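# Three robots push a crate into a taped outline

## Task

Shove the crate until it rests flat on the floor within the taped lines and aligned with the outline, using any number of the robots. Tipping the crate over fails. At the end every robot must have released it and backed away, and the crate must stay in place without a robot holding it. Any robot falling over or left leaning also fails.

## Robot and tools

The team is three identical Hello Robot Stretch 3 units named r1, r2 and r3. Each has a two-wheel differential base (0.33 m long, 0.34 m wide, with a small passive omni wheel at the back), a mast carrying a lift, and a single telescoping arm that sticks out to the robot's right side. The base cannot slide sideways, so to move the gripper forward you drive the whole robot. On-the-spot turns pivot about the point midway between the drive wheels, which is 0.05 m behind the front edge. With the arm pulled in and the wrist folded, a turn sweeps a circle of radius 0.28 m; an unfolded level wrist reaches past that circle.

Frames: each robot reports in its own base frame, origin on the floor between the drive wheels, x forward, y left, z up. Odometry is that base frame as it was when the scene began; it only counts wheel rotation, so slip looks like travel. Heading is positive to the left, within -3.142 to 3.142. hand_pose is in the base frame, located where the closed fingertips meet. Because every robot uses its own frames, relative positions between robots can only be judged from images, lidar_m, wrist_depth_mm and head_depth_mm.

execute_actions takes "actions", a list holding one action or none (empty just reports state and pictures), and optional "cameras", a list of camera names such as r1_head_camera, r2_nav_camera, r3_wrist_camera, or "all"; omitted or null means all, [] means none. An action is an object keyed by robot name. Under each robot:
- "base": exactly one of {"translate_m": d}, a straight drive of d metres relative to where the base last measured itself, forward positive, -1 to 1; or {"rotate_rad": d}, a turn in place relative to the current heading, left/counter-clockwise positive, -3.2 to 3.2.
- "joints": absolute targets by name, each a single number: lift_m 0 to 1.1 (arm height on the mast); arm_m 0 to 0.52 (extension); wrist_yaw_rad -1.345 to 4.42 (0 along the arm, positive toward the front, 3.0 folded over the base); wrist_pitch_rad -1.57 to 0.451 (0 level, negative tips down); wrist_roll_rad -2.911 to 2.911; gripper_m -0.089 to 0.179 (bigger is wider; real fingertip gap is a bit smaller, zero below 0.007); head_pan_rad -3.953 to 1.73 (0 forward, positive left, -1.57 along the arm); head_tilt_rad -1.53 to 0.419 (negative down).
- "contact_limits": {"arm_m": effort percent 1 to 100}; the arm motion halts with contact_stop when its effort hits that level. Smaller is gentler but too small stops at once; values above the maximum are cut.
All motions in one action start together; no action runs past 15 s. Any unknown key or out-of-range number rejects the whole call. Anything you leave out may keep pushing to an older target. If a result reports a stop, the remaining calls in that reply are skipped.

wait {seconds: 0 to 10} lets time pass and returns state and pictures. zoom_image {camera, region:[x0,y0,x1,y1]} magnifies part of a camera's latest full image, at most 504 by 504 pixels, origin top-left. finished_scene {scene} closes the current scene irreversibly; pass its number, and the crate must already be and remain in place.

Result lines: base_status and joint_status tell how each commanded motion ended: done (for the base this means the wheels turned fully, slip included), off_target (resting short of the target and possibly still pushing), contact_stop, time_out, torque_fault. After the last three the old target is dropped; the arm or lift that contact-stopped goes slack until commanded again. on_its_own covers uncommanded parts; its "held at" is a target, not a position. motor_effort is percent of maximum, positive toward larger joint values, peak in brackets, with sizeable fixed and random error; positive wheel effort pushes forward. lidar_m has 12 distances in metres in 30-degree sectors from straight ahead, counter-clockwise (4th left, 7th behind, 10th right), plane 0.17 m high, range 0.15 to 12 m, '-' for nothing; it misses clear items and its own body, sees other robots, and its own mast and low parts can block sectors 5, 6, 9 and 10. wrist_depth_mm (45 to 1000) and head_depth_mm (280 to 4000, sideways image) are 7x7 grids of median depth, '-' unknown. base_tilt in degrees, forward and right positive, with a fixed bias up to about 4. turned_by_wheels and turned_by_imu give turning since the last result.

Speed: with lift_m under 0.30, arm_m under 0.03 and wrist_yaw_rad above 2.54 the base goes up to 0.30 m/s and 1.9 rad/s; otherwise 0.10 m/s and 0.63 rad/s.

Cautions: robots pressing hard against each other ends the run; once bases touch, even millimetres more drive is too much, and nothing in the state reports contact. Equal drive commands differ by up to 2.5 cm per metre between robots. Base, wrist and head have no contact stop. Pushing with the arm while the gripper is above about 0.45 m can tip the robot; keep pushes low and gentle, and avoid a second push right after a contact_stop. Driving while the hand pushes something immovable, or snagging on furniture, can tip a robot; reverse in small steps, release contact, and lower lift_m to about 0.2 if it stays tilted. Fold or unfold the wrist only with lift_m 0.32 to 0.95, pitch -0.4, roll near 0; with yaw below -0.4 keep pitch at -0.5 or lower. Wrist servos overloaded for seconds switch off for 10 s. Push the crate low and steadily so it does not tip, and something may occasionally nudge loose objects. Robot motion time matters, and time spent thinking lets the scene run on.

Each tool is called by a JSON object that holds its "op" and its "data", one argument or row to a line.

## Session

{"op": "execute_actions", "data": {
  "actions": []
}}

Scene clock: 0.00 s.
r1.base_odometry: x=+0.000 y=+0.000 heading=+0.000 (m, m, rad; r1's odometry frame)
r1.turned_by_wheels: +0.000 (rad since the last result)
r1.turned_by_imu: +0.000 (rad since the last result)
r1.base_tilt: forward=+1.9 right=-1.0 (deg)
r1.lidar_m: 1.18 1.18 2.55 2.19 2.18 2.52 2.53 0.94 2.91 2.57 2.57 2.57
r1.head_depth_mm: 1873 2836 - - - 2958 2040 / 1856 2818 - - - 2949 2042 / 1854 2806 - - - 2987 2044 / 1848 2751 - - - 3042 1966 / 1835 2746 - - - 3039 1478 / 1823 2733 - - - 2927 1483 / 1804 2706 - - - 3023 2084
r1.base_status: not commanded
r1.joint_positions: lift_m=+0.344 arm_m=+0.003 wrist_yaw_rad=+3.064 wrist_pitch_rad=-0.414 wrist_roll_rad=-0.005 gripper_m=+0.037 head_pan_rad=-0.020 head_tilt_rad=-0.016
r1.joint_status: not commanded
r1.motor_effort: left_wheel=+0 right_wheel=+0 lift_m=+31 arm_m=+0 wrist_yaw_rad=+1 wrist_pitch_rad=+6 wrist_roll_rad=+0 gripper_m=+0 head_pan_rad=+1 head_tilt_rad=+0 (%)
r1.hand_pose: x=-0.0038 y=+0.0764 z=+0.3574 quat_wxyz=(+0.172, +0.695, +0.119, +0.688) (m; r1's base frame)
r1.wrist_depth_mm: - - - - - - - / - - - - - - - / - - - - - - - / 927 898 - 829 811 797 790 / 718 687 - 672 694 645 627 / 602 589 570 558 - 548 520 / 510 504 - - 475 472 462
r2.base_odometry: x=+0.000 y=+0.000 heading=+0.000 (m, m, rad; r2's odometry frame)
r2.turned_by_wheels: +0.000 (rad since the last result)
r2.turned_by_imu: +0.000 (rad since the last result)
r2.base_tilt: forward=+0.2 right=+1.0 (deg)
r2.lidar_m: 0.92 0.85 0.87 1.09 2.31 4.34 2.00 1.27 1.31 2.58 4.49 1.39
r2.head_depth_mm: 1339 1330 1311 1305 1299 1286 1273 / 1223 1207 1196 1187 1181 1170 1159 / 1120 1110 1100 1091 1084 1076 1065 / 1033 1025 1019 1010 1006 996 990 / 957 949 945 940 933 928 922 / 899 889 885 879 873 868 860 / 842 833 829 822 818 818 810
r2.base_status: not commanded
r2.joint_positions: lift_m=+0.454 arm_m=-0.001 wrist_yaw_rad=+3.083 wrist_pitch_rad=-0.603 wrist_roll_rad=-0.009 gripper_m=+0.037 head_pan_rad=-0.004 head_tilt_rad=-0.017
r2.joint_status: not commanded
r2.motor_effort: left_wheel=+1 right_wheel=+0 lift_m=+32 arm_m=-1 wrist_yaw_rad=+1 wrist_pitch_rad=+4 wrist_roll_rad=+1 gripper_m=+0 head_pan_rad=+0 head_tilt_rad=+1 (%)
r2.hand_pose: x=-0.0097 y=+0.0531 z=+0.4276 quat_wxyz=(+0.229, +0.678, +0.192, +0.672) (m; r2's base frame)
r2.wrist_depth_mm: - - - - 961 780 646 / - - - - - 841 690 / 824 854 872 874 884 858 729 / 707 734 736 750 742 761 749 / 629 635 653 650 660 663 674 / 561 577 - - 585 587 602 / 507 - - - 524 529 537
r3.base_odometry: x=+0.000 y=+0.000 heading=+0.000 (m, m, rad; r3's odometry frame)
r3.turned_by_wheels: +0.000 (rad since the last result)
r3.turned_by_imu: +0.000 (rad since the last result)
r3.base_tilt: forward=+0.4 right=-0.5 (deg)
r3.lidar_m: 2.85 1.25 1.28 2.07 2.55 2.59 3.18 2.95 2.99 2.39 2.20 2.22
r3.head_depth_mm: 1942 2551 2576 2630 2641 2674 2261 / 1943 2755 2926 2948 2972 2953 2252 / 1915 2840 3326 3385 3396 3201 2271 / 1894 2787 3871 3828 - 3412 2305 / 1898 2789 - - - 3459 2298 / 1877 2781 - - - 3524 2336 / 1855 2747 - - - 3592 2343
r3.base_status: not commanded
r3.joint_positions: lift_m=+0.417 arm_m=-0.001 wrist_yaw_rad=+2.943 wrist_pitch_rad=-0.555 wrist_roll_rad=+0.014 gripper_m=+0.037 head_pan_rad=-0.006 head_tilt_rad=+0.012
r3.joint_status: not commanded
r3.motor_effort: left_wheel=+0 right_wheel=+0 lift_m=+25 arm_m=+0 wrist_yaw_rad=+0 wrist_pitch_rad=+6 wrist_roll_rad=+0 gripper_m=-1 head_pan_rad=+0 head_tilt_rad=+3 (%)
r3.hand_pose: x=+0.0192 y=+0.0566 z=+0.4002 quat_wxyz=(+0.261, +0.700, +0.124, +0.653) (m; r3's base frame)
r3.wrist_depth_mm: - - - - - - - / - - - - - - - / 969 - 971 979 960 990 981 / 781 759 819 814 803 818 843 / 688 685 - 682 701 699 712 / 595 592 - 604 607 608 617 / 527 543 - 539 546 545 538
pictures: r1_head_camera (sideways: a quarter turn clockwise sets it upright), r1_nav_camera (sideways: a quarter turn counterclockwise sets it upright), r1_wrist_camera, r2_head_camera (sideways: a quarter turn clockwise sets it upright), r2_nav_camera (sideways: a quarter turn counterclockwise sets it upright), r2_wrist_camera, r3_head_camera (sideways: a quarter turn clockwise sets it upright), r3_nav_camera (sideways: a quarter turn counterclockwise sets it upright), r3_wrist_camera
Images, in order (width x height): r1_head_camera 896x504, r1_nav_camera 672x504, r1_wrist_camera 644x364, r2_head_camera 896x504, r2_nav_camera 672x504, r2_wrist_camera 644x364, r3_head_camera 896x504, r3_nav_camera 672x504, r3_wrist_camera 644x364.

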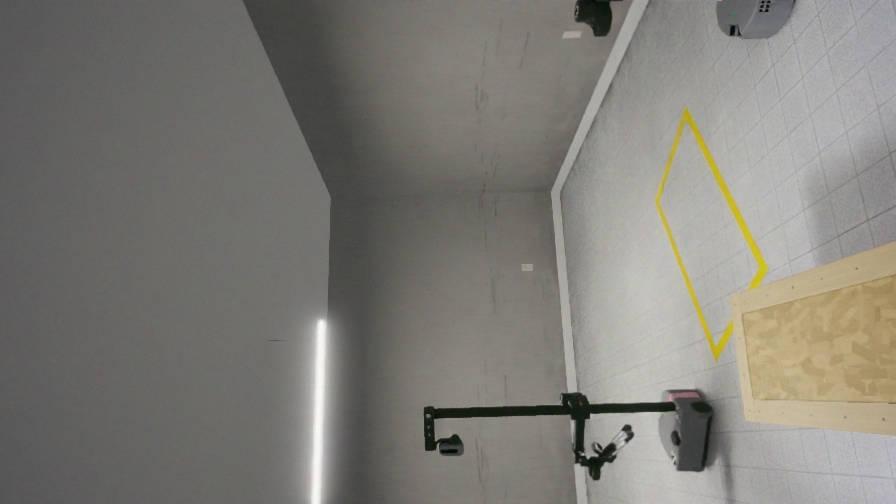

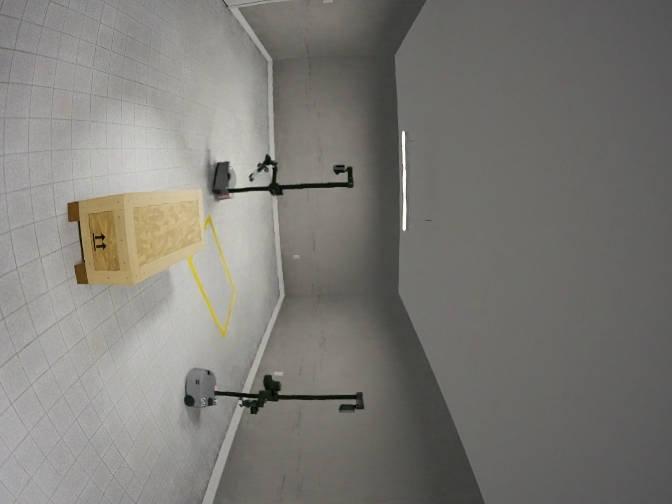

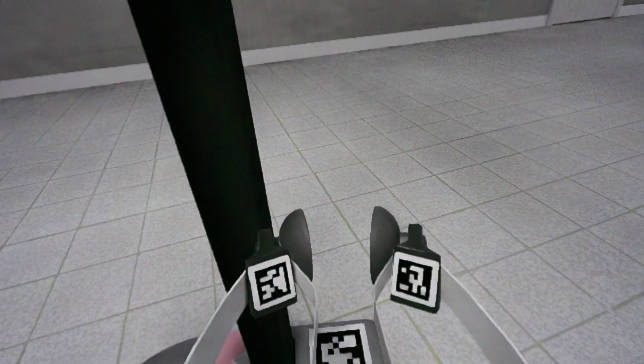

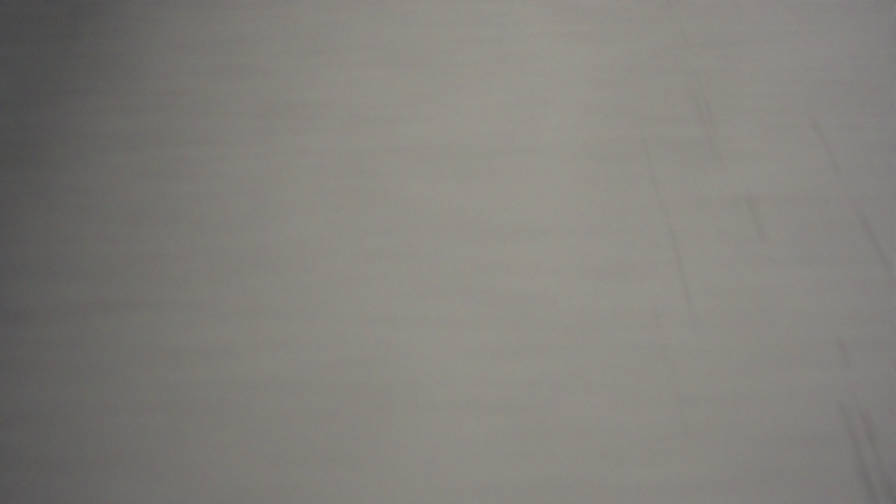

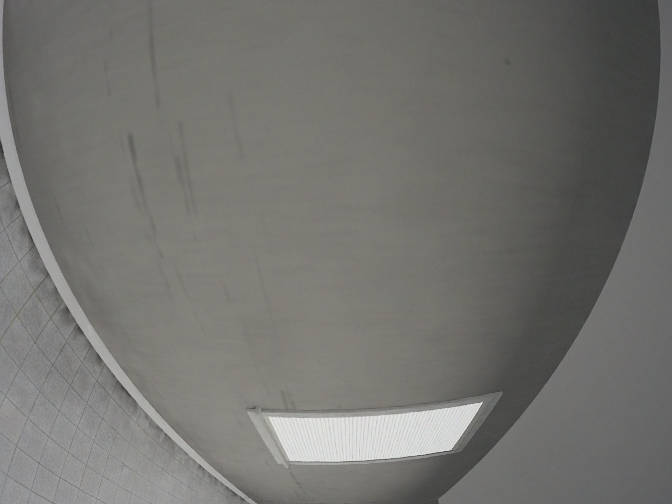

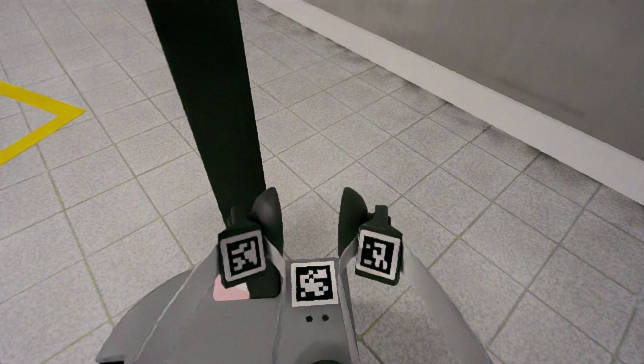

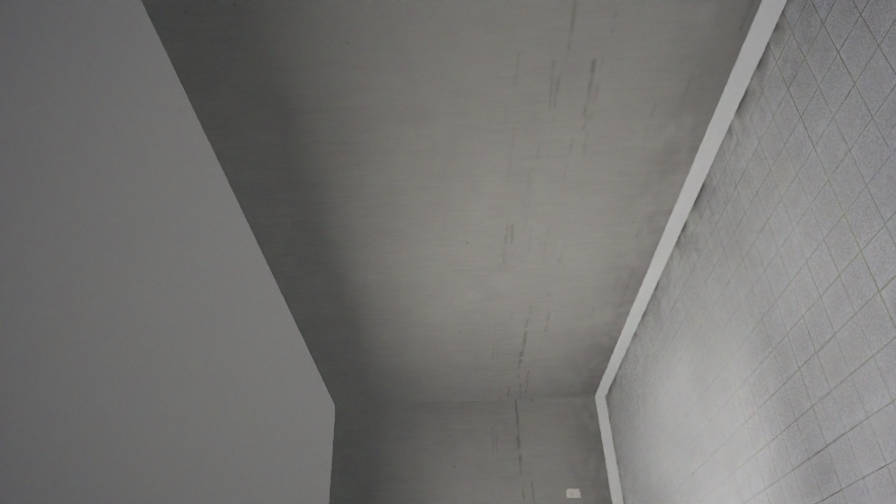

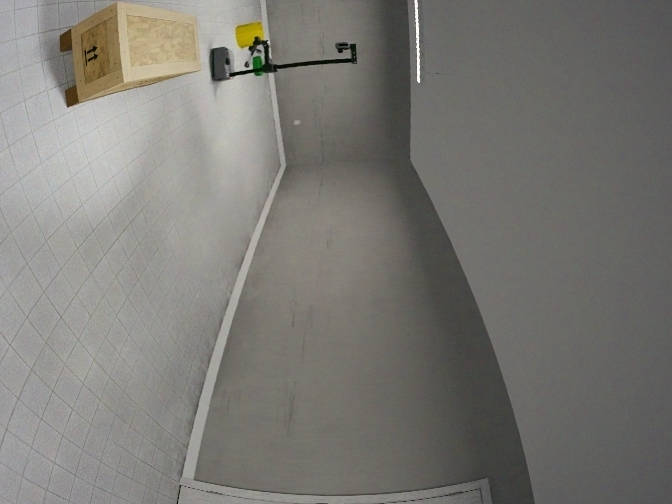

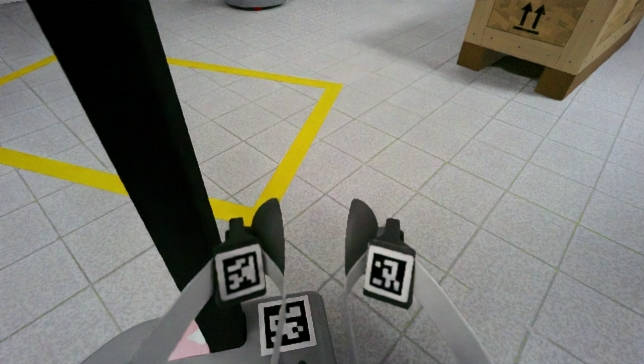

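{"op": "execute_actions", "data": {
  "actions": [
    {"r1":{"joints":{"head_tilt_rad":-0.55,"lift_m":0.29,"wrist_yaw_rad":3.0}},"r2":{"joints":{"head_tilt_rad":-0.6,"head_pan_rad":-3.14,"lift_m":0.29,"wrist_yaw_rad":3.0,"wrist_pitch_rad":-0.4}},"r3":{"joints":{"head_tilt_rad":-0.6,"head_pan_rad":1.3,"lift_m":0.29,"wrist_yaw_rad":3.0,"wrist_pitch_rad":-0.4}}}
  ],
  "cameras": ["r1_head_camera","r2_head_camera","r3_head_camera"]
}}

Scene clock: 5.50 s.
r1.base_odometry: x=+0.000 y=+0.000 heading=+0.000 (m, m, rad; r1's odometry frame)
r1.turned_by_wheels: +0.000 (rad since the last result)
r1.turned_by_imu: +0.000 (rad since the last result)
r1.base_tilt: forward=+1.9 right=-1.0 (deg)
r1.lidar_m: 1.17 1.18 2.54 2.18 2.19 2.51 2.53 0.94 2.92 2.57 2.57 2.57
r1.head_depth_mm: 3562 3819 3390 2439 1826 1472 1228 / - - 3674 2456 1831 1468 1230 / - - 3613 2438 1844 1471 1232 / - - 3737 2462 1576 1467 1229 / - - 3667 1733 1471 1478 1234 / - - 3269 1822 1467 1483 1230 / - - 3220 2445 1841 1485 1234
r1.base_status: not commanded
r1.joint_positions: lift_m=+0.290 arm_m=+0.003 wrist_yaw_rad=+3.002 wrist_pitch_rad=-0.414 wrist_roll_rad=-0.005 gripper_m=+0.037 head_pan_rad=-0.020 head_tilt_rad=-0.543
r1.joint_status: all done
r1.motor_effort: left_wheel=+0(0) right_wheel=+0(0) lift_m=+21(27) arm_m=+0(0) wrist_yaw_rad=-2(1) wrist_pitch_rad=+5(6) wrist_roll_rad=+0(0) gripper_m=+0(0) head_pan_rad=+1(0) head_tilt_rad=-3(23) (%)
r1.hand_pose: x=+0.0100 y=+0.0749 z=+0.3040 quat_wxyz=(+0.193, +0.698, +0.097, +0.682) (m; r1's base frame)
r1.wrist_depth_mm: - - - - - - - / - - - - - - - / - - - - 963 936 893 / 810 795 771 744 714 708 696 / 634 611 - 605 607 578 566 / 529 521 - 521 - 485 485 / 446 470 - - 427 414 409
r2.base_odometry: x=+0.000 y=+0.000 heading=+0.000 (m, m, rad; r2's odometry frame)
r2.turned_by_wheels: +0.000 (rad since the last result)
r2.turned_by_imu: -0.001 (rad since the last result)
r2.base_tilt: forward=+0.3 right=+0.9 (deg)
r2.lidar_m: 0.93 0.85 0.86 1.09 2.32 4.35 2.00 1.27 1.31 2.58 4.51 1.39
r2.head_depth_mm: - - 3401 2389 1862 1520 1281 / - - 3452 2425 1881 1519 1285 / - - 3064 2280 1882 1530 1293 / - - 3486 2349 1887 1532 1295 / 3961 - 3512 2456 1891 1540 1297 / 3714 - 3562 2482 1913 1548 1302 / 3537 3766 3563 2490 1916 1559 1309
r2.base_status: not commanded
r2.joint_positions: lift_m=+0.290 arm_m=-0.001 wrist_yaw_rad=+3.002 wrist_pitch_rad=-0.420 wrist_roll_rad=-0.009 gripper_m=+0.037 head_pan_rad=-3.133 head_tilt_rad=-0.593
r2.joint_status: all done
r2.motor_effort: left_wheel=+0(0) right_wheel=+0(0) lift_m=+24(25) arm_m=-1(1) wrist_yaw_rad=+0(0) wrist_pitch_rad=+6(5) wrist_roll_rad=+1(1) gripper_m=+1(1) head_pan_rad=-5(50) head_tilt_rad=-4(28) (%)
r2.hand_pose: x=+0.0100 y=+0.0780 z=+0.3026 quat_wxyz=(+0.195, +0.697, +0.100, +0.683) (m; r2's base frame)
r2.wrist_depth_mm: - - - - 883 727 621 / - - - - 946 768 662 / 826 819 837 850 871 794 689 / 641 649 666 669 681 693 684 / 539 543 - 554 561 575 568 / 459 486 - - 474 481 486 / - - - - 415 422 425
r3.base_odometry: x=+0.000 y=+0.000 heading=+0.000 (m, m, rad; r3's odometry frame)
r3.turned_by_wheels: +0.000 (rad since the last result)
r3.turned_by_imu: -0.001 (rad since the last result)
r3.base_tilt: forward=+0.4 right=-0.5 (deg)
r3.lidar_m: 2.86 1.25 1.28 2.07 2.55 2.59 3.17 2.95 3.00 2.39 2.20 2.22
r3.head_depth_mm: - - 2999 2177 1633 1427 1219 / - - 3055 2211 1739 1441 1229 / 3852 - 3126 2251 1749 1450 1236 / 3380 3669 3111 2288 1772 1462 1241 / 3053 3254 3069 2212 1790 1467 1253 / 2776 2961 2811 2158 1803 1474 1260 / 2500 2685 2833 2373 1811 1490 1270
r3.base_status: not commanded
r3.joint_positions: lift_m=+0.290 arm_m=-0.001 wrist_yaw_rad=+2.998 wrist_pitch_rad=-0.421 wrist_roll_rad=+0.014 gripper_m=+0.037 head_pan_rad=+1.293 head_tilt_rad=-0.592
r3.joint_status: all done
r3.motor_effort: left_wheel=+0(1) right_wheel=+0(0) lift_m=+22(22) arm_m=+0(0) wrist_yaw_rad=+1(4) wrist_pitch_rad=+10(11) wrist_roll_rad=+0(0) gripper_m=+1(0) head_pan_rad=+4(55) head_tilt_rad=-3(30) (%)
r3.hand_pose: x=+0.0109 y=+0.0773 z=+0.3022 quat_wxyz=(+0.198, +0.705, +0.097, +0.675) (m; r3's base frame)
r3.wrist_depth_mm: - - - - - - 990 / - - - - - - - / 959 - 958 965 - 996 - / 752 724 750 754 770 787 763 / 601 608 - 625 643 619 634 / 515 514 - 540 519 534 534 / 449 - - - 442 456 460
pictures: r1_head_camera (sideways: a quarter turn clockwise sets it upright), r2_head_camera (sideways: a quarter turn clockwise sets it upright), r3_head_camera (sideways: a quarter turn clockwise sets it upright)
Images, in order (width x height): r1_head_camera 896x504, r2_head_camera 896x504, r3_head_camera 896x504.

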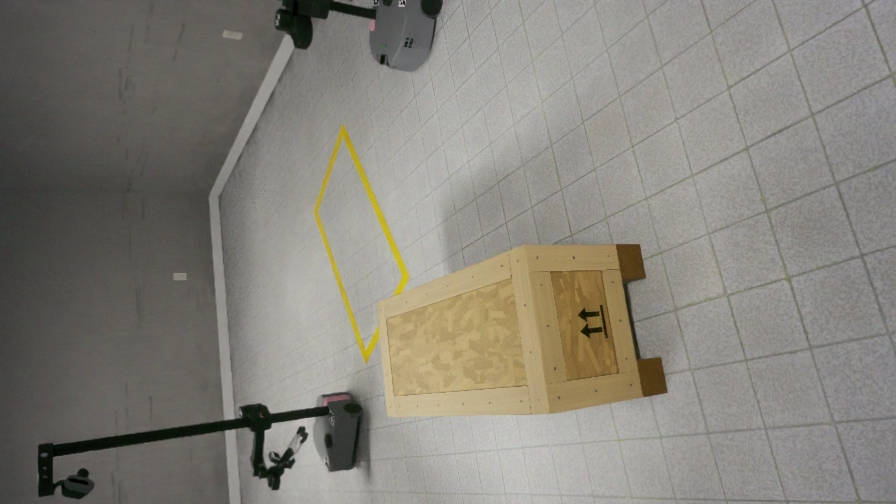

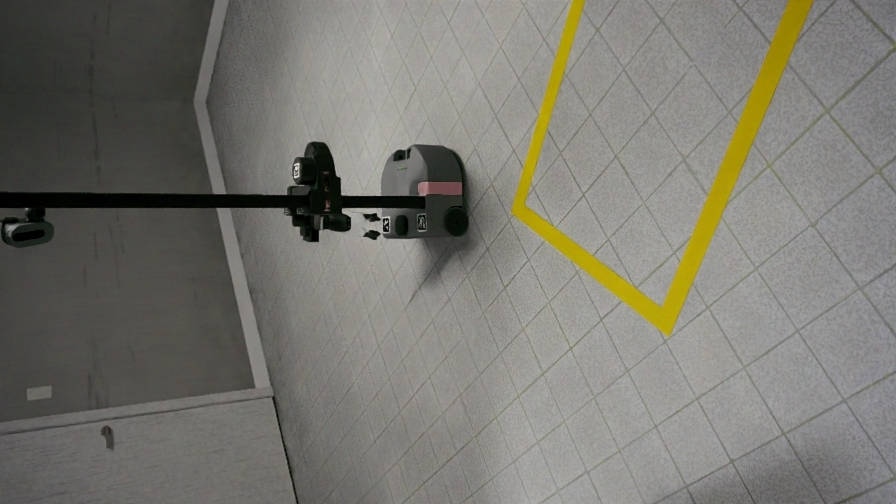

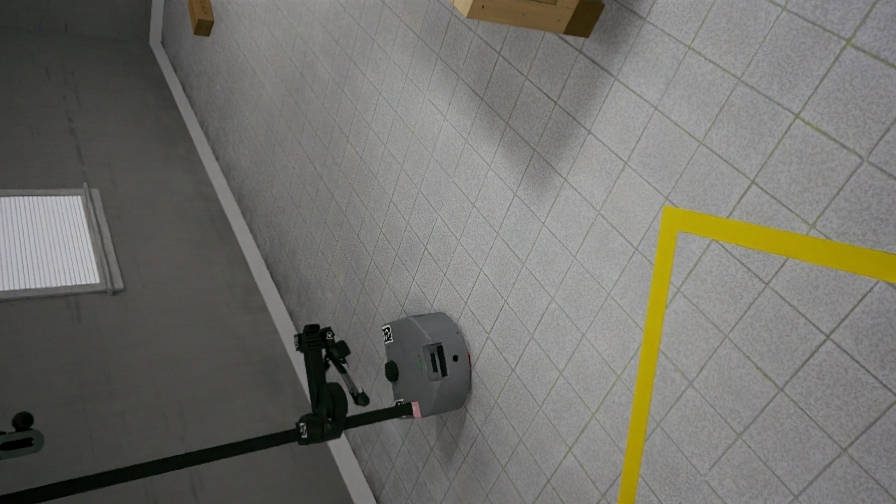

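{"op": "execute_actions", "data": {
  "actions": [
    {"r1":{"base":{"rotate_rad":0.54},"joints":{"head_pan_rad":-3.14,"head_tilt_rad":-1.0}},"r2":{"joints":{"head_pan_rad":-2.5}},"r3":{"joints":{"head_pan_rad":0.5}}}
  ],
  "cameras": ["r2_head_camera","r3_head_camera"]
}}

Scene clock: 69.40 s.
r1.base_odometry: x=+0.000 y=+0.000 heading=+0.540 (m, m, rad; r1's odometry frame)
r1.turned_by_wheels: +0.540 (rad since the last result)
r1.turned_by_imu: +0.540 (rad since the last result)
r1.base_tilt: forward=+1.8 right=-0.9 (deg)
r1.lidar_m: 1.18 2.52 2.19 2.19 2.53 2.53 0.94 2.94 2.57 2.57 2.57 1.17
r1.head_depth_mm: 2200 2073 1750 1514 1337 1213 1055 / 2253 2062 1742 1509 1342 1215 1054 / 2306 2071 1707 1513 1337 - - / 2330 2069 1559 1475 1336 - - / 2358 2060 1571 1509 1332 1208 - / 2424 2041 1728 1509 1331 1186 - / 2434 2046 1727 1502 1329 1186 1076
r1.base_status: done
r1.joint_positions: lift_m=+0.290 arm_m=+0.003 wrist_yaw_rad=+3.002 wrist_pitch_rad=-0.414 wrist_roll_rad=-0.005 gripper_m=+0.037 head_pan_rad=-3.133 head_tilt_rad=-0.988
r1.joint_status: all done
r1.motor_effort: left_wheel=-3(10) right_wheel=+2(8) lift_m=+21(21) arm_m=+0(0) wrist_yaw_rad=-2(1) wrist_pitch_rad=+6(6) wrist_roll_rad=+0(0) gripper_m=+0(1) head_pan_rad=-2(29) head_tilt_rad=-5(22) (%)
r1.hand_pose: x=+0.0101 y=+0.0748 z=+0.3040 quat_wxyz=(+0.193, +0.698, +0.097, +0.682) (m; r1's base frame)
r1.wrist_depth_mm: - - - - - - - / - - - - - - - / - - - - 935 943 885 / 795 786 785 764 714 706 690 / 641 629 - 619 603 578 564 / 529 521 - 515 - 481 476 / 449 472 - - 428 419 412
r2.base_odometry: x=+0.000 y=+0.000 heading=+0.000 (m, m, rad; r2's odometry frame)
r2.turned_by_wheels: +0.000 (rad since the last result)
r2.turned_by_imu: -0.001 (rad since the last result)
r2.base_tilt: forward=+0.3 right=+0.9 (deg)
r2.lidar_m: 0.92 0.85 0.86 1.09 2.32 4.33 2.00 1.27 1.31 2.58 4.50 1.39
r2.head_depth_mm: 3364 3687 3394 2406 1858 1520 1271 / 3382 3743 3411 2398 1883 1521 1283 / 3388 3741 3458 2425 1879 1526 1291 / 3397 3701 3462 1730 1644 1534 1296 / 3364 3741 3546 1721 1666 1547 1300 / 3416 3711 3525 1744 1688 1552 1297 / 3388 3657 3575 1745 1695 1554 1308
r2.base_status: not commanded
r2.joint_positions: lift_m=+0.290 arm_m=-0.001 wrist_yaw_rad=+3.002 wrist_pitch_rad=-0.420 wrist_roll_rad=-0.009 gripper_m=+0.037 head_pan_rad=-2.507 head_tilt_rad=-0.593
r2.joint_status: all done
r2.motor_effort: left_wheel=+0(1) right_wheel=+0(0) lift_m=+23(24) arm_m=-1(1) wrist_yaw_rad=-1(1) wrist_pitch_rad=+6(6) wrist_roll_rad=+1(1) gripper_m=+0(0) head_pan_rad=+4(39) head_tilt_rad=-3(3) (%)
r2.hand_pose: x=+0.0100 y=+0.0780 z=+0.3026 quat_wxyz=(+0.195, +0.697, +0.100, +0.683) (m; r2's base frame)
r2.wrist_depth_mm: - - - - 901 727 620 / - - - - 930 784 660 / 817 825 827 864 876 786 702 / 646 654 674 675 682 692 669 / 539 537 - 552 562 563 579 / 459 493 - - 473 481 491 / - - - - 413 421 421
r3.base_odometry: x=+0.000 y=+0.000 heading=+0.000 (m, m, rad; r3's odometry frame)
r3.turned_by_wheels: +0.000 (rad since the last result)
r3.turned_by_imu: -0.001 (rad since the last result)
r3.base_tilt: forward=+0.4 right=-0.6 (deg)
r3.lidar_m: 2.86 1.25 1.28 2.06 2.55 2.59 3.18 2.95 2.99 2.39 2.20 2.22
r3.head_depth_mm: - - 2970 2173 1726 1428 1222 / - - 3029 2214 1738 1440 1223 / - - 3108 2264 1763 1448 1232 / - - 3116 2241 1768 1457 1242 / - - 3227 1682 1628 1469 1248 / - - 3238 1639 1623 1484 1254 / - - 3271 2279 1736 1497 1266
r3.base_status: not commanded
r3.joint_positions: lift_m=+0.290 arm_m=-0.001 wrist_yaw_rad=+2.998 wrist_pitch_rad=-0.421 wrist_roll_rad=+0.014 gripper_m=+0.037 head_pan_rad=+0.507 head_tilt_rad=-0.592
r3.joint_status: all done
r3.motor_effort: left_wheel=+0(0) right_wheel=+0(0) lift_m=+22(22) arm_m=+0(0) wrist_yaw_rad=+0(2) wrist_pitch_rad=+10(10) wrist_roll_rad=+0(0) gripper_m=+0(0) head_pan_rad=-5(53) head_tilt_rad=-3(3) (%)
r3.hand_pose: x=+0.0109 y=+0.0773 z=+0.3022 quat_wxyz=(+0.198, +0.705, +0.097, +0.675) (m; r3's base frame)
r3.wrist_depth_mm: - - - - - - 995 / - - - - - - - / 943 - 962 - 993 - - / 738 739 765 748 767 755 768 / 606 606 - 616 642 610 627 / 511 514 - 535 521 521 529 / 464 - - - 453 449 456
pictures: r2_head_camera (sideways: a quarter turn clockwise sets it upright), r3_head_camera (sideways: a quarter turn clockwise sets it upright)
Images, in order (width x height): r2_head_camera 896x504, r3_head_camera 896x504.

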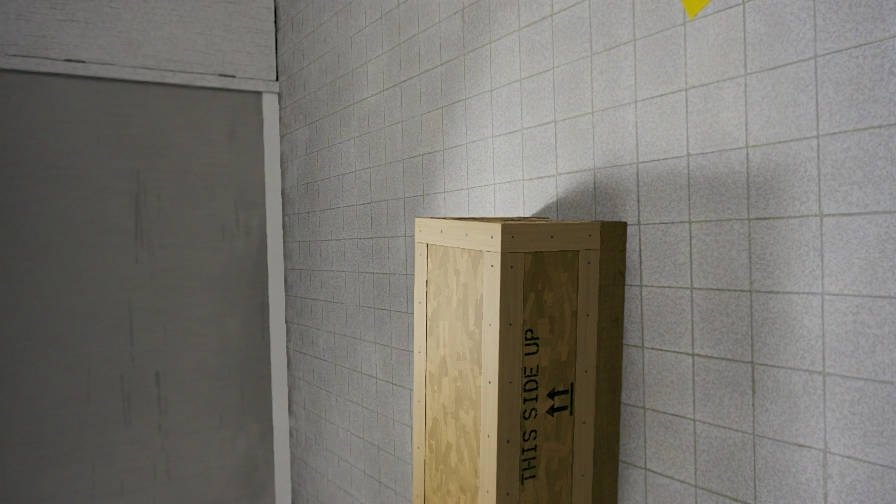

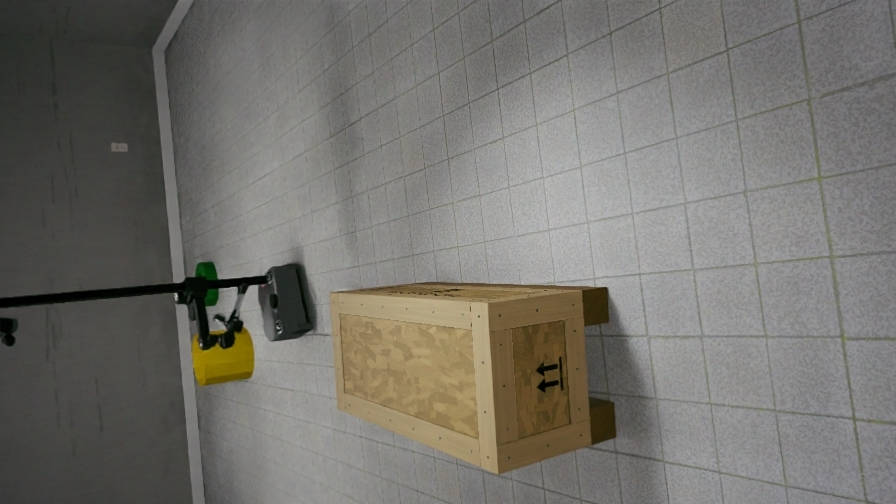

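{"op": "execute_actions", "data": {
  "actions": [
    {"r1":{"base":{"translate_m":0.42}},"r2":{"base":{"rotate_rad":-0.19},"joints":{"head_pan_rad":-3.14,"head_tilt_rad":-1.0}},"r3":{"base":{"rotate_rad":0.34},"joints":{"head_pan_rad":-3.14,"head_tilt_rad":-1.0}}}
  ],
  "cameras": []
}}

{"op": "execute_actions", "data": {
  "actions": [
    {"r1":{"base":{"translate_m":0.99}},"r2":{"base":{"translate_m":0.83}},"r3":{"base":{"translate_m":1.0}}}
  ],
  "cameras": []
}}

{"op": "execute_actions", "data": {
  "actions": [
    {"r1":{"base":{"rotate_rad":1.23}},"r2":{"base":{"rotate_rad":1.06}},"r3":{"base":{"translate_m":0.38}}}
  ],
  "cameras": ["r1_head_camera","r1_nav_camera","r2_head_camera","r3_nav_camera"]
}}

Scene clock: 103.00 s.
r1.base_odometry: x=+0.360 y=+0.216 heading=+0.540 (m, m, rad; r1's odometry frame)
r1.turned_by_wheels: +0.000 (rad since the last result)
r1.turned_by_imu: -0.001 (rad since the last result)
r1.base_tilt: forward=+1.9 right=-1.0 (deg)
r1.lidar_m: 4.16 2.40 2.07 2.08 2.41 2.93 1.35 3.09 2.67 2.67 0.87 0.78
r1.head_depth_mm: 2453 2019 1749 1516 1336 1213 1056 / 2470 2015 1746 1516 1334 1212 1055 / 2519 2054 1742 1509 1335 - - / 2514 1757 1698 1504 1332 - - / 2517 1901 1719 1509 1328 1210 - / 2503 2047 1740 1495 1324 1190 - / 2496 2054 1725 1504 1329 1190 1074
r1.base_status: done
r1.joint_positions: lift_m=+0.290 arm_m=+0.003 wrist_yaw_rad=+3.001 wrist_pitch_rad=-0.414 wrist_roll_rad=-0.005 gripper_m=+0.037 head_pan_rad=-3.133 head_tilt_rad=-0.989
r1.joint_status: not commanded
r1.motor_effort: left_wheel=-2(8) right_wheel=+2(11) lift_m=+22(21) arm_m=+0(0) wrist_yaw_rad=-1(1) wrist_pitch_rad=+5(6) wrist_roll_rad=+0(0) gripper_m=+0(0) head_pan_rad=-2(2) head_tilt_rad=-4(5) (%)
r1.hand_pose: x=+0.0102 y=+0.0748 z=+0.3040 quat_wxyz=(+0.193, +0.698, +0.097, +0.682) (m; r1's base frame)
r1.wrist_depth_mm: - - - - - - - / - - - - - - - / - - - - 941 916 897 / 788 799 780 755 751 707 683 / 653 632 - 595 617 574 553 / 534 520 - 507 - 477 482 / 453 467 - - 424 420 410
r2.base_odometry: x=+0.000 y=+0.000 heading=-0.190 (m, m, rad; r2's odometry frame)
r2.turned_by_wheels: -0.190 (rad since the last result)
r2.turned_by_imu: -0.189 (rad since the last result)
r2.base_tilt: forward=+0.2 right=+0.9 (deg)
r2.lidar_m: 1.02 0.86 0.85 0.96 1.59 4.28 2.03 3.94 1.27 1.50 3.18 1.87
r2.head_depth_mm: 2541 2096 1787 1557 1369 1236 1147 / 2572 2116 1785 1572 1371 1251 - / 2608 2125 1802 1571 1379 1278 - / 2573 2117 1813 1569 1378 1261 - / 2147 2092 1807 1570 1389 1245 - / 2551 2152 1821 1581 1393 1252 1142 / 2643 2157 1822 1591 1398 1246 1132
r2.base_status: done
r2.joint_positions: lift_m=+0.290 arm_m=-0.001 wrist_yaw_rad=+3.002 wrist_pitch_rad=-0.420 wrist_roll_rad=-0.009 gripper_m=+0.037 head_pan_rad=-3.133 head_tilt_rad=-0.988
r2.joint_status: all done
r2.motor_effort: left_wheel=+3(11) right_wheel=-3(8) lift_m=+24(24) arm_m=-1(1) wrist_yaw_rad=-1(0) wrist_pitch_rad=+6(6) wrist_roll_rad=+1(1) gripper_m=+0(0) head_pan_rad=-3(42) head_tilt_rad=-5(28) (%)
r2.hand_pose: x=+0.0100 y=+0.0780 z=+0.3026 quat_wxyz=(+0.195, +0.697, +0.100, +0.683) (m; r2's base frame)
r2.wrist_depth_mm: - - - 944 824 705 631 / - - - - 883 758 677 / 824 817 838 849 865 798 706 / 642 655 672 671 676 696 703 / 535 542 - 548 562 572 573 / 461 491 - - 475 484 490 / - - - - 413 419 422
r3.base_odometry: x=+0.000 y=+0.000 heading=+0.340 (m, m, rad; r3's odometry frame)
r3.turned_by_wheels: +0.340 (rad since the last result)
r3.turned_by_imu: +0.334 (rad since the last result)
r3.base_tilt: forward=+0.4 right=-0.6 (deg)
r3.lidar_m: 2.84 1.25 2.09 2.55 2.56 2.91 2.95 2.95 2.62 2.20 2.20 2.53
r3.head_depth_mm: 2331 1945 1678 1475 1323 1210 - / 2342 1965 1691 1486 1328 - - / 2380 1989 1716 1498 1336 - - / 2402 2022 1733 1520 1348 1237 - / 2455 2029 1737 1533 1359 1221 - / 2483 2057 1762 1532 1364 1236 1121 / 2480 2056 1767 1554 1377 1235 1122
r3.base_status: done
r3.joint_positions: lift_m=+0.290 arm_m=-0.001 wrist_yaw_rad=+2.998 wrist_pitch_rad=-0.421 wrist_roll_rad=+0.014 gripper_m=+0.037 head_pan_rad=-3.133 head_tilt_rad=-0.988
r3.joint_status: all done
r3.motor_effort: left_wheel=-2(9) right_wheel=+3(11) lift_m=+22(22) arm_m=+0(0) wrist_yaw_rad=+1(0) wrist_pitch_rad=+10(10) wrist_roll_rad=+0(0) gripper_m=+1(1) head_pan_rad=-5(57) head_tilt_rad=-4(28) (%)
r3.hand_pose: x=+0.0108 y=+0.0773 z=+0.3022 quat_wxyz=(+0.198, +0.705, +0.097, +0.675) (m; r3's base frame)
r3.wrist_depth_mm: - - - - - - - / - - - - - - - / 942 - 973 985 977 - - / 734 760 779 772 763 768 765 / 598 603 - 613 635 637 632 / 513 513 - 530 531 519 529 / 452 - - - 452 451 453
pictures: none
No camera images: the call's "cameras" was empty. Leave "cameras" out to get every camera's image.

Scene clock: 108.10 s.
r1.base_odometry: x=+1.210 y=+0.725 heading=+0.540 (m, m, rad; r1's odometry frame)
r1.turned_by_wheels: +0.000 (rad since the last result)
r1.turned_by_imu: -0.002 (rad since the last result)
r1.base_tilt: forward=+1.9 right=-0.9 (deg)
r1.lidar_m: 3.64 2.11 1.82 1.83 2.11 3.66 2.34 3.38 0.37 0.37 0.45 0.94
r1.head_depth_mm: 2539 2079 1753 1515 1337 1212 1053 / 2523 2072 1748 1518 1335 1216 1053 / 2516 2078 1741 1504 1330 - - / 2250 2047 1738 1517 1326 - - / 2354 2063 1740 1499 1329 1208 - / 2496 2046 1733 1499 1327 1185 - / 2500 2044 1729 1498 1328 1013 1047
r1.base_status: done
r1.joint_positions: lift_m=+0.290 arm_m=+0.003 wrist_yaw_rad=+3.001 wrist_pitch_rad=-0.414 wrist_roll_rad=-0.005 gripper_m=+0.037 head_pan_rad=-3.133 head_tilt_rad=-0.989
r1.joint_status: not commanded
r1.motor_effort: left_wheel=-2(8) right_wheel=+2(10) lift_m=+21(21) arm_m=+0(0) wrist_yaw_rad=-2(0) wrist_pitch_rad=+6(6) wrist_roll_rad=+0(0) gripper_m=+0(0) head_pan_rad=-2(1) head_tilt_rad=-4(4) (%)
r1.hand_pose: x=+0.0102 y=+0.0748 z=+0.3040 quat_wxyz=(+0.193, +0.698, +0.097, +0.682) (m; r1's base frame)
r1.wrist_depth_mm: - - - - - - - / - - - - - - - / - - - - 965 925 896 / 819 801 756 770 723 706 682 / 638 627 - 614 614 564 571 / 527 520 - 516 - 484 474 / 448 469 - - 425 417 414
r2.base_odometry: x=+0.815 y=-0.157 heading=-0.190 (m, m, rad; r2's odometry frame)
r2.turned_by_wheels: +0.000 (rad since the last result)
r2.turned_by_imu: +0.006 (rad since the last result)
r2.base_tilt: forward=+0.2 right=+0.9 (deg)
r2.lidar_m: 0.35 0.29 0.29 0.33 0.55 4.88 5.35 1.88 1.88 2.96 3.91 0.63
r2.head_depth_mm: 2578 2101 1783 1555 1367 1229 1148 / 2562 2083 1783 1568 1379 1250 - / 2582 2110 1788 1562 1386 1276 - / 2595 2120 1810 1561 1387 1266 - / 2601 2125 1802 1566 1398 1241 - / 2625 2138 1816 1585 1392 1249 1141 / 2630 2145 1824 1588 1401 1253 1132
r2.base_status: done
r2.joint_positions: lift_m=+0.290 arm_m=-0.001 wrist_yaw_rad=+3.001 wrist_pitch_rad=-0.420 wrist_roll_rad=-0.009 gripper_m=+0.037 head_pan_rad=-3.133 head_tilt_rad=-0.989
r2.joint_status: not commanded
r2.motor_effort: left_wheel=+2(12) right_wheel=-1(4) lift_m=+24(24) arm_m=-1(1) wrist_yaw_rad=+0(0) wrist_pitch_rad=+6(6) wrist_roll_rad=+1(1) gripper_m=-1(1) head_pan_rad=-4(4) head_tilt_rad=-4(4) (%)
r2.hand_pose: x=+0.0101 y=+0.0780 z=+0.3027 quat_wxyz=(+0.195, +0.697, +0.100, +0.683) (m; r2's base frame)
r2.wrist_depth_mm: 734 - 430 358 306 266 234 / 907 - 475 393 330 284 250 / 819 783 535 438 359 305 266 / 655 658 581 494 394 333 286 / 540 549 - 534 418 363 311 / 461 492 - - 443 389 335 / - - - - 413 407 350
r3.base_odometry: x=+0.943 y=+0.333 heading=+0.340 (m, m, rad; r3's odometry frame)
r3.turned_by_wheels: +0.000 (rad since the last result)
r3.turned_by_imu: -0.003 (rad since the last result)
r3.base_tilt: forward=+0.5 right=-0.6 (deg)
r3.lidar_m: 0.94 0.66 0.44 0.59 2.85 3.23 3.90 3.91 2.25 1.93 1.93 2.20
r3.head_depth_mm: 2308 1941 1678 1485 1319 1203 - / 2332 1970 1703 1489 1328 - - / 2382 1998 1720 1493 1340 - - / 2414 2005 1729 1508 1350 1237 - / 2407 2019 1740 1525 1352 1222 - / 2465 2050 1758 1544 1369 1228 1121 / 2494 2072 1778 1551 1380 1239 1125
r3.base_status: done
r3.joint_positions: lift_m=+0.290 arm_m=-0.001 wrist_yaw_rad=+2.999 wrist_pitch_rad=-0.420 wrist_roll_rad=+0.014 gripper_m=+0.037 head_pan_rad=-3.133 head_tilt_rad=-0.988
r3.joint_status: not commanded
r3.motor_effort: left_wheel=-1(7) right_wheel=+2(12) lift_m=+22(22) arm_m=+0(0) wrist_yaw_rad=+1(2) wrist_pitch_rad=+10(10) wrist_roll_rad=+0(0) gripper_m=+0(0) head_pan_rad=-4(5) head_tilt_rad=-5(5) (%)
r3.hand_pose: x=+0.0107 y=+0.0774 z=+0.3023 quat_wxyz=(+0.198, +0.705, +0.097, +0.675) (m; r3's base frame)
r3.wrist_depth_mm: - - - 742 459 485 548 / - - - 799 492 550 624 / 932 - 981 854 549 615 710 / 745 758 745 748 620 696 767 / 599 608 - 621 621 627 626 / 509 509 - 529 523 528 526 / 462 - - - 451 458 451
pictures: none
No camera images: the call's "cameras" was empty. Leave "cameras" out to get every camera's image.

Scene clock: 111.10 s.
r1.base_odometry: x=+1.210 y=+0.725 heading=+1.770 (m, m, rad; r1's odometry frame)
r1.turned_by_wheels: +1.230 (rad since the last result)
r1.turned_by_imu: +1.229 (rad since the last result)
r1.base_tilt: forward=+1.8 right=-1.0 (deg)
r1.lidar_m: 1.82 1.86 2.38 3.86 2.36 0.39 0.37 0.38 0.52 0.57 2.84 1.95
r1.head_depth_mm: 2538 2072 1748 1514 1339 1211 1052 / 2515 2063 1746 1515 1337 1212 1052 / 2535 2069 1742 1424 1019 - - / 2501 2070 1745 1057 964 - - / 2263 2057 1736 1057 964 1194 - / 2423 2047 1729 1054 962 1175 - / 2443 2043 1736 1051 962 1176 1076
r1.base_status: done
r1.joint_positions: lift_m=+0.290 arm_m=+0.003 wrist_yaw_rad=+3.001 wrist_pitch_rad=-0.414 wrist_roll_rad=-0.005 gripper_m=+0.037 head_pan_rad=-3.134 head_tilt_rad=-0.989
r1.joint_status: not commanded
r1.motor_effort: left_wheel=-2(12) right_wheel=+3(12) lift_m=+21(22) arm_m=+0(0) wrist_yaw_rad=-2(3) wrist_pitch_rad=+6(5) wrist_roll_rad=+0(0) gripper_m=+0(1) head_pan_rad=-2(2) head_tilt_rad=-5(4) (%)
r1.hand_pose: x=+0.0102 y=+0.0748 z=+0.3040 quat_wxyz=(+0.193, +0.698, +0.097, +0.682) (m; r1's base frame)
r1.wrist_depth_mm: - - - - - - - / - - - - - - - / - - - - 953 928 887 / 804 801 754 734 724 705 691 / 642 629 - 604 611 574 558 / 532 516 - 510 - 479 471 / 451 468 - - 425 420 409
r2.base_odometry: x=+0.815 y=-0.157 heading=+0.870 (m, m, rad; r2's odometry frame)
r2.turned_by_wheels: +1.060 (rad since the last result)
r2.turned_by_imu: +1.047 (rad since the last result)
r2.base_tilt: forward=+0.3 right=+0.9 (deg)
r2.lidar_m: 0.29 0.33 0.56 4.88 5.29 1.88 1.89 2.97 3.89 0.63 0.35 0.29
r2.head_depth_mm: 1820 1943 1782 1544 1370 1225 1146 / 1849 1991 1787 1547 1378 1255 - / 2560 2055 1788 1561 1379 1271 - / 2606 2140 1807 1569 1383 1257 - / 2593 2151 1805 1571 1387 1245 - / 2609 2139 1811 1573 1388 1246 1144 / 2631 2161 1818 1579 1399 1252 1129
r2.base_status: done
r2.joint_positions: lift_m=+0.290 arm_m=-0.001 wrist_yaw_rad=+3.001 wrist_pitch_rad=-0.420 wrist_roll_rad=-0.009 gripper_m=+0.037 head_pan_rad=-3.134 head_tilt_rad=-0.989
r2.joint_status: not commanded
r2.motor_effort: left_wheel=-2(9) right_wheel=+2(10) lift_m=+24(24) arm_m=-1(1) wrist_yaw_rad=+0(0) wrist_pitch_rad=+6(6) wrist_roll_rad=+1(1) gripper_m=+0(1) head_pan_rad=-3(3) head_tilt_rad=-5(4) (%)
r2.hand_pose: x=+0.0101 y=+0.0780 z=+0.3027 quat_wxyz=(+0.195, +0.697, +0.099, +0.683) (m; r2's base frame)
r2.wrist_depth_mm: - - - - - 548 353 / - - - - - 532 348 / 810 817 860 854 817 522 346 / 657 662 663 680 684 523 341 / 539 544 - 552 569 488 337 / 463 493 - - 472 454 331 / - - - - 418 414 329
r3.base_odometry: x=+1.301 y=+0.460 heading=+0.340 (m, m, rad; r3's odometry frame)
r3.turned_by_wheels: +0.000 (rad since the last result)
r3.turned_by_imu: -0.001 (rad since the last result)
r3.base_tilt: forward=+0.4 right=-0.6 (deg)
r3.lidar_m: 0.60 0.58 0.49 0.44 0.44 3.36 4.28 3.94 2.13 1.82 1.82 2.06
r3.head_depth_mm: 2305 1958 1689 1467 1315 1201 - / 2343 1966 1703 1486 1332 - - / 2354 1989 1716 1495 1336 - - / 2395 2013 1728 1509 1341 1235 - / 2429 2043 1743 1524 1356 1223 - / 2470 2050 1761 1534 1372 1234 1121 / 2491 2076 1786 1556 1376 1235 1127
r3.base_status: done
r3.joint_positions: lift_m=+0.290 arm_m=-0.001 wrist_yaw_rad=+2.999 wrist_pitch_rad=-0.420 wrist_roll_rad=+0.014 gripper_m=+0.037 head_pan_rad=-3.133 head_tilt_rad=-0.988
r3.joint_status: not commanded
r3.motor_effort: left_wheel=-1(9) right_wheel=+2(11) lift_m=+22(23) arm_m=+0(0) wrist_yaw_rad=+0(0) wrist_pitch_rad=+10(10) wrist_roll_rad=+0(0) gripper_m=-1(1) head_pan_rad=-4(5) head_tilt_rad=-6(4) (%)
r3.hand_pose: x=+0.0107 y=+0.0774 z=+0.3023 quat_wxyz=(+0.198, +0.705, +0.097, +0.675) (m; r3's base frame)
r3.wrist_depth_mm: - - 429 472 527 587 689 / - - 471 527 571 658 - / 952 - 518 575 656 733 961 / 740 751 571 632 697 696 474 / 604 611 - 613 639 579 441 / 510 508 - 543 522 519 452 / 458 - - - 454 450 450
pictures: r1_head_camera (sideways: a quarter turn clockwise sets it upright), r1_nav_camera (sideways: a quarter turn counterclockwise sets it upright), r2_head_camera (sideways: a quarter turn clockwise sets it upright), r3_nav_camera (sideways: a quarter turn counterclockwise sets it upright)
Images, in order (width x height): r1_head_camera 896x504, r1_nav_camera 672x504, r2_head_camera 896x504, r3_nav_camera 672x504.

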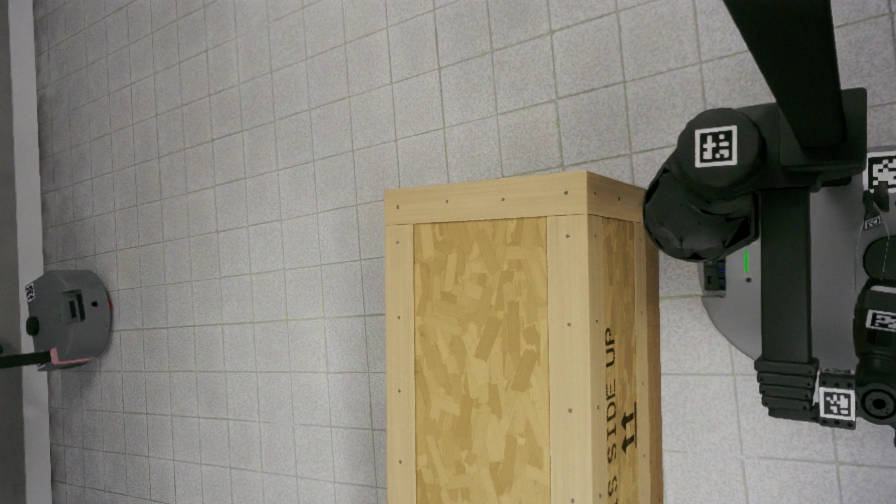

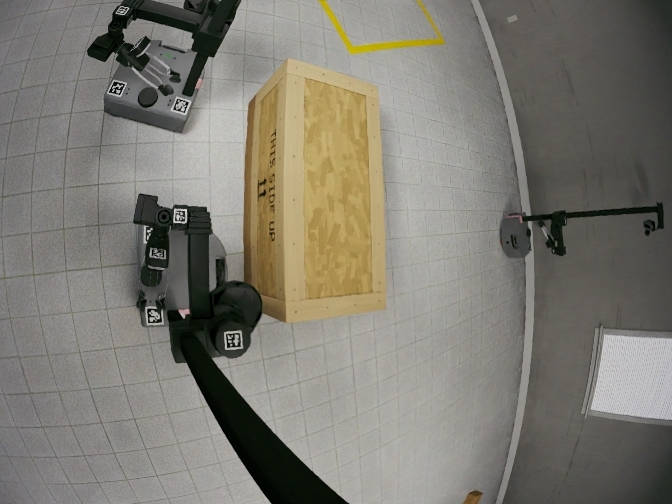

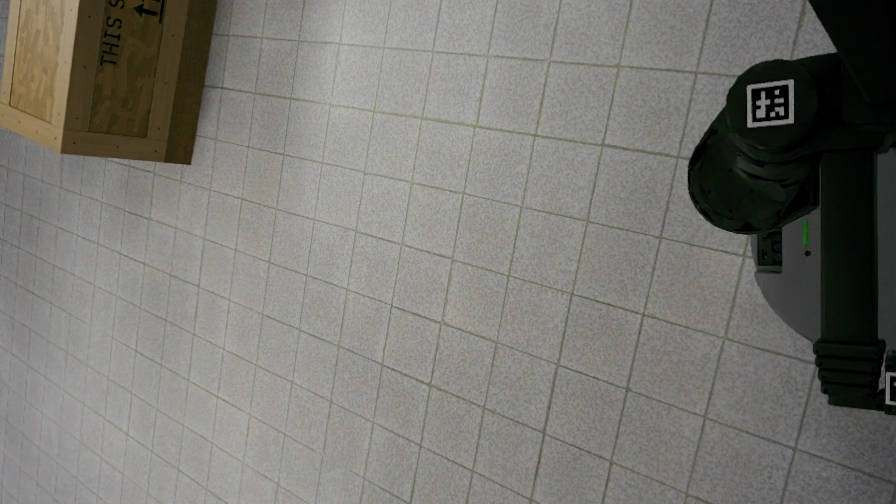

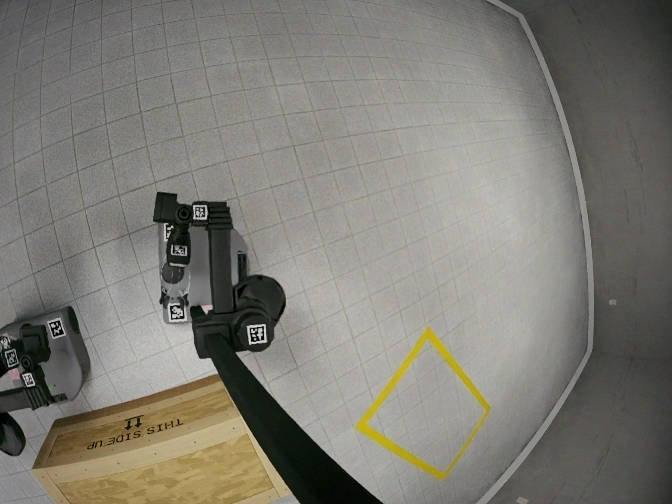

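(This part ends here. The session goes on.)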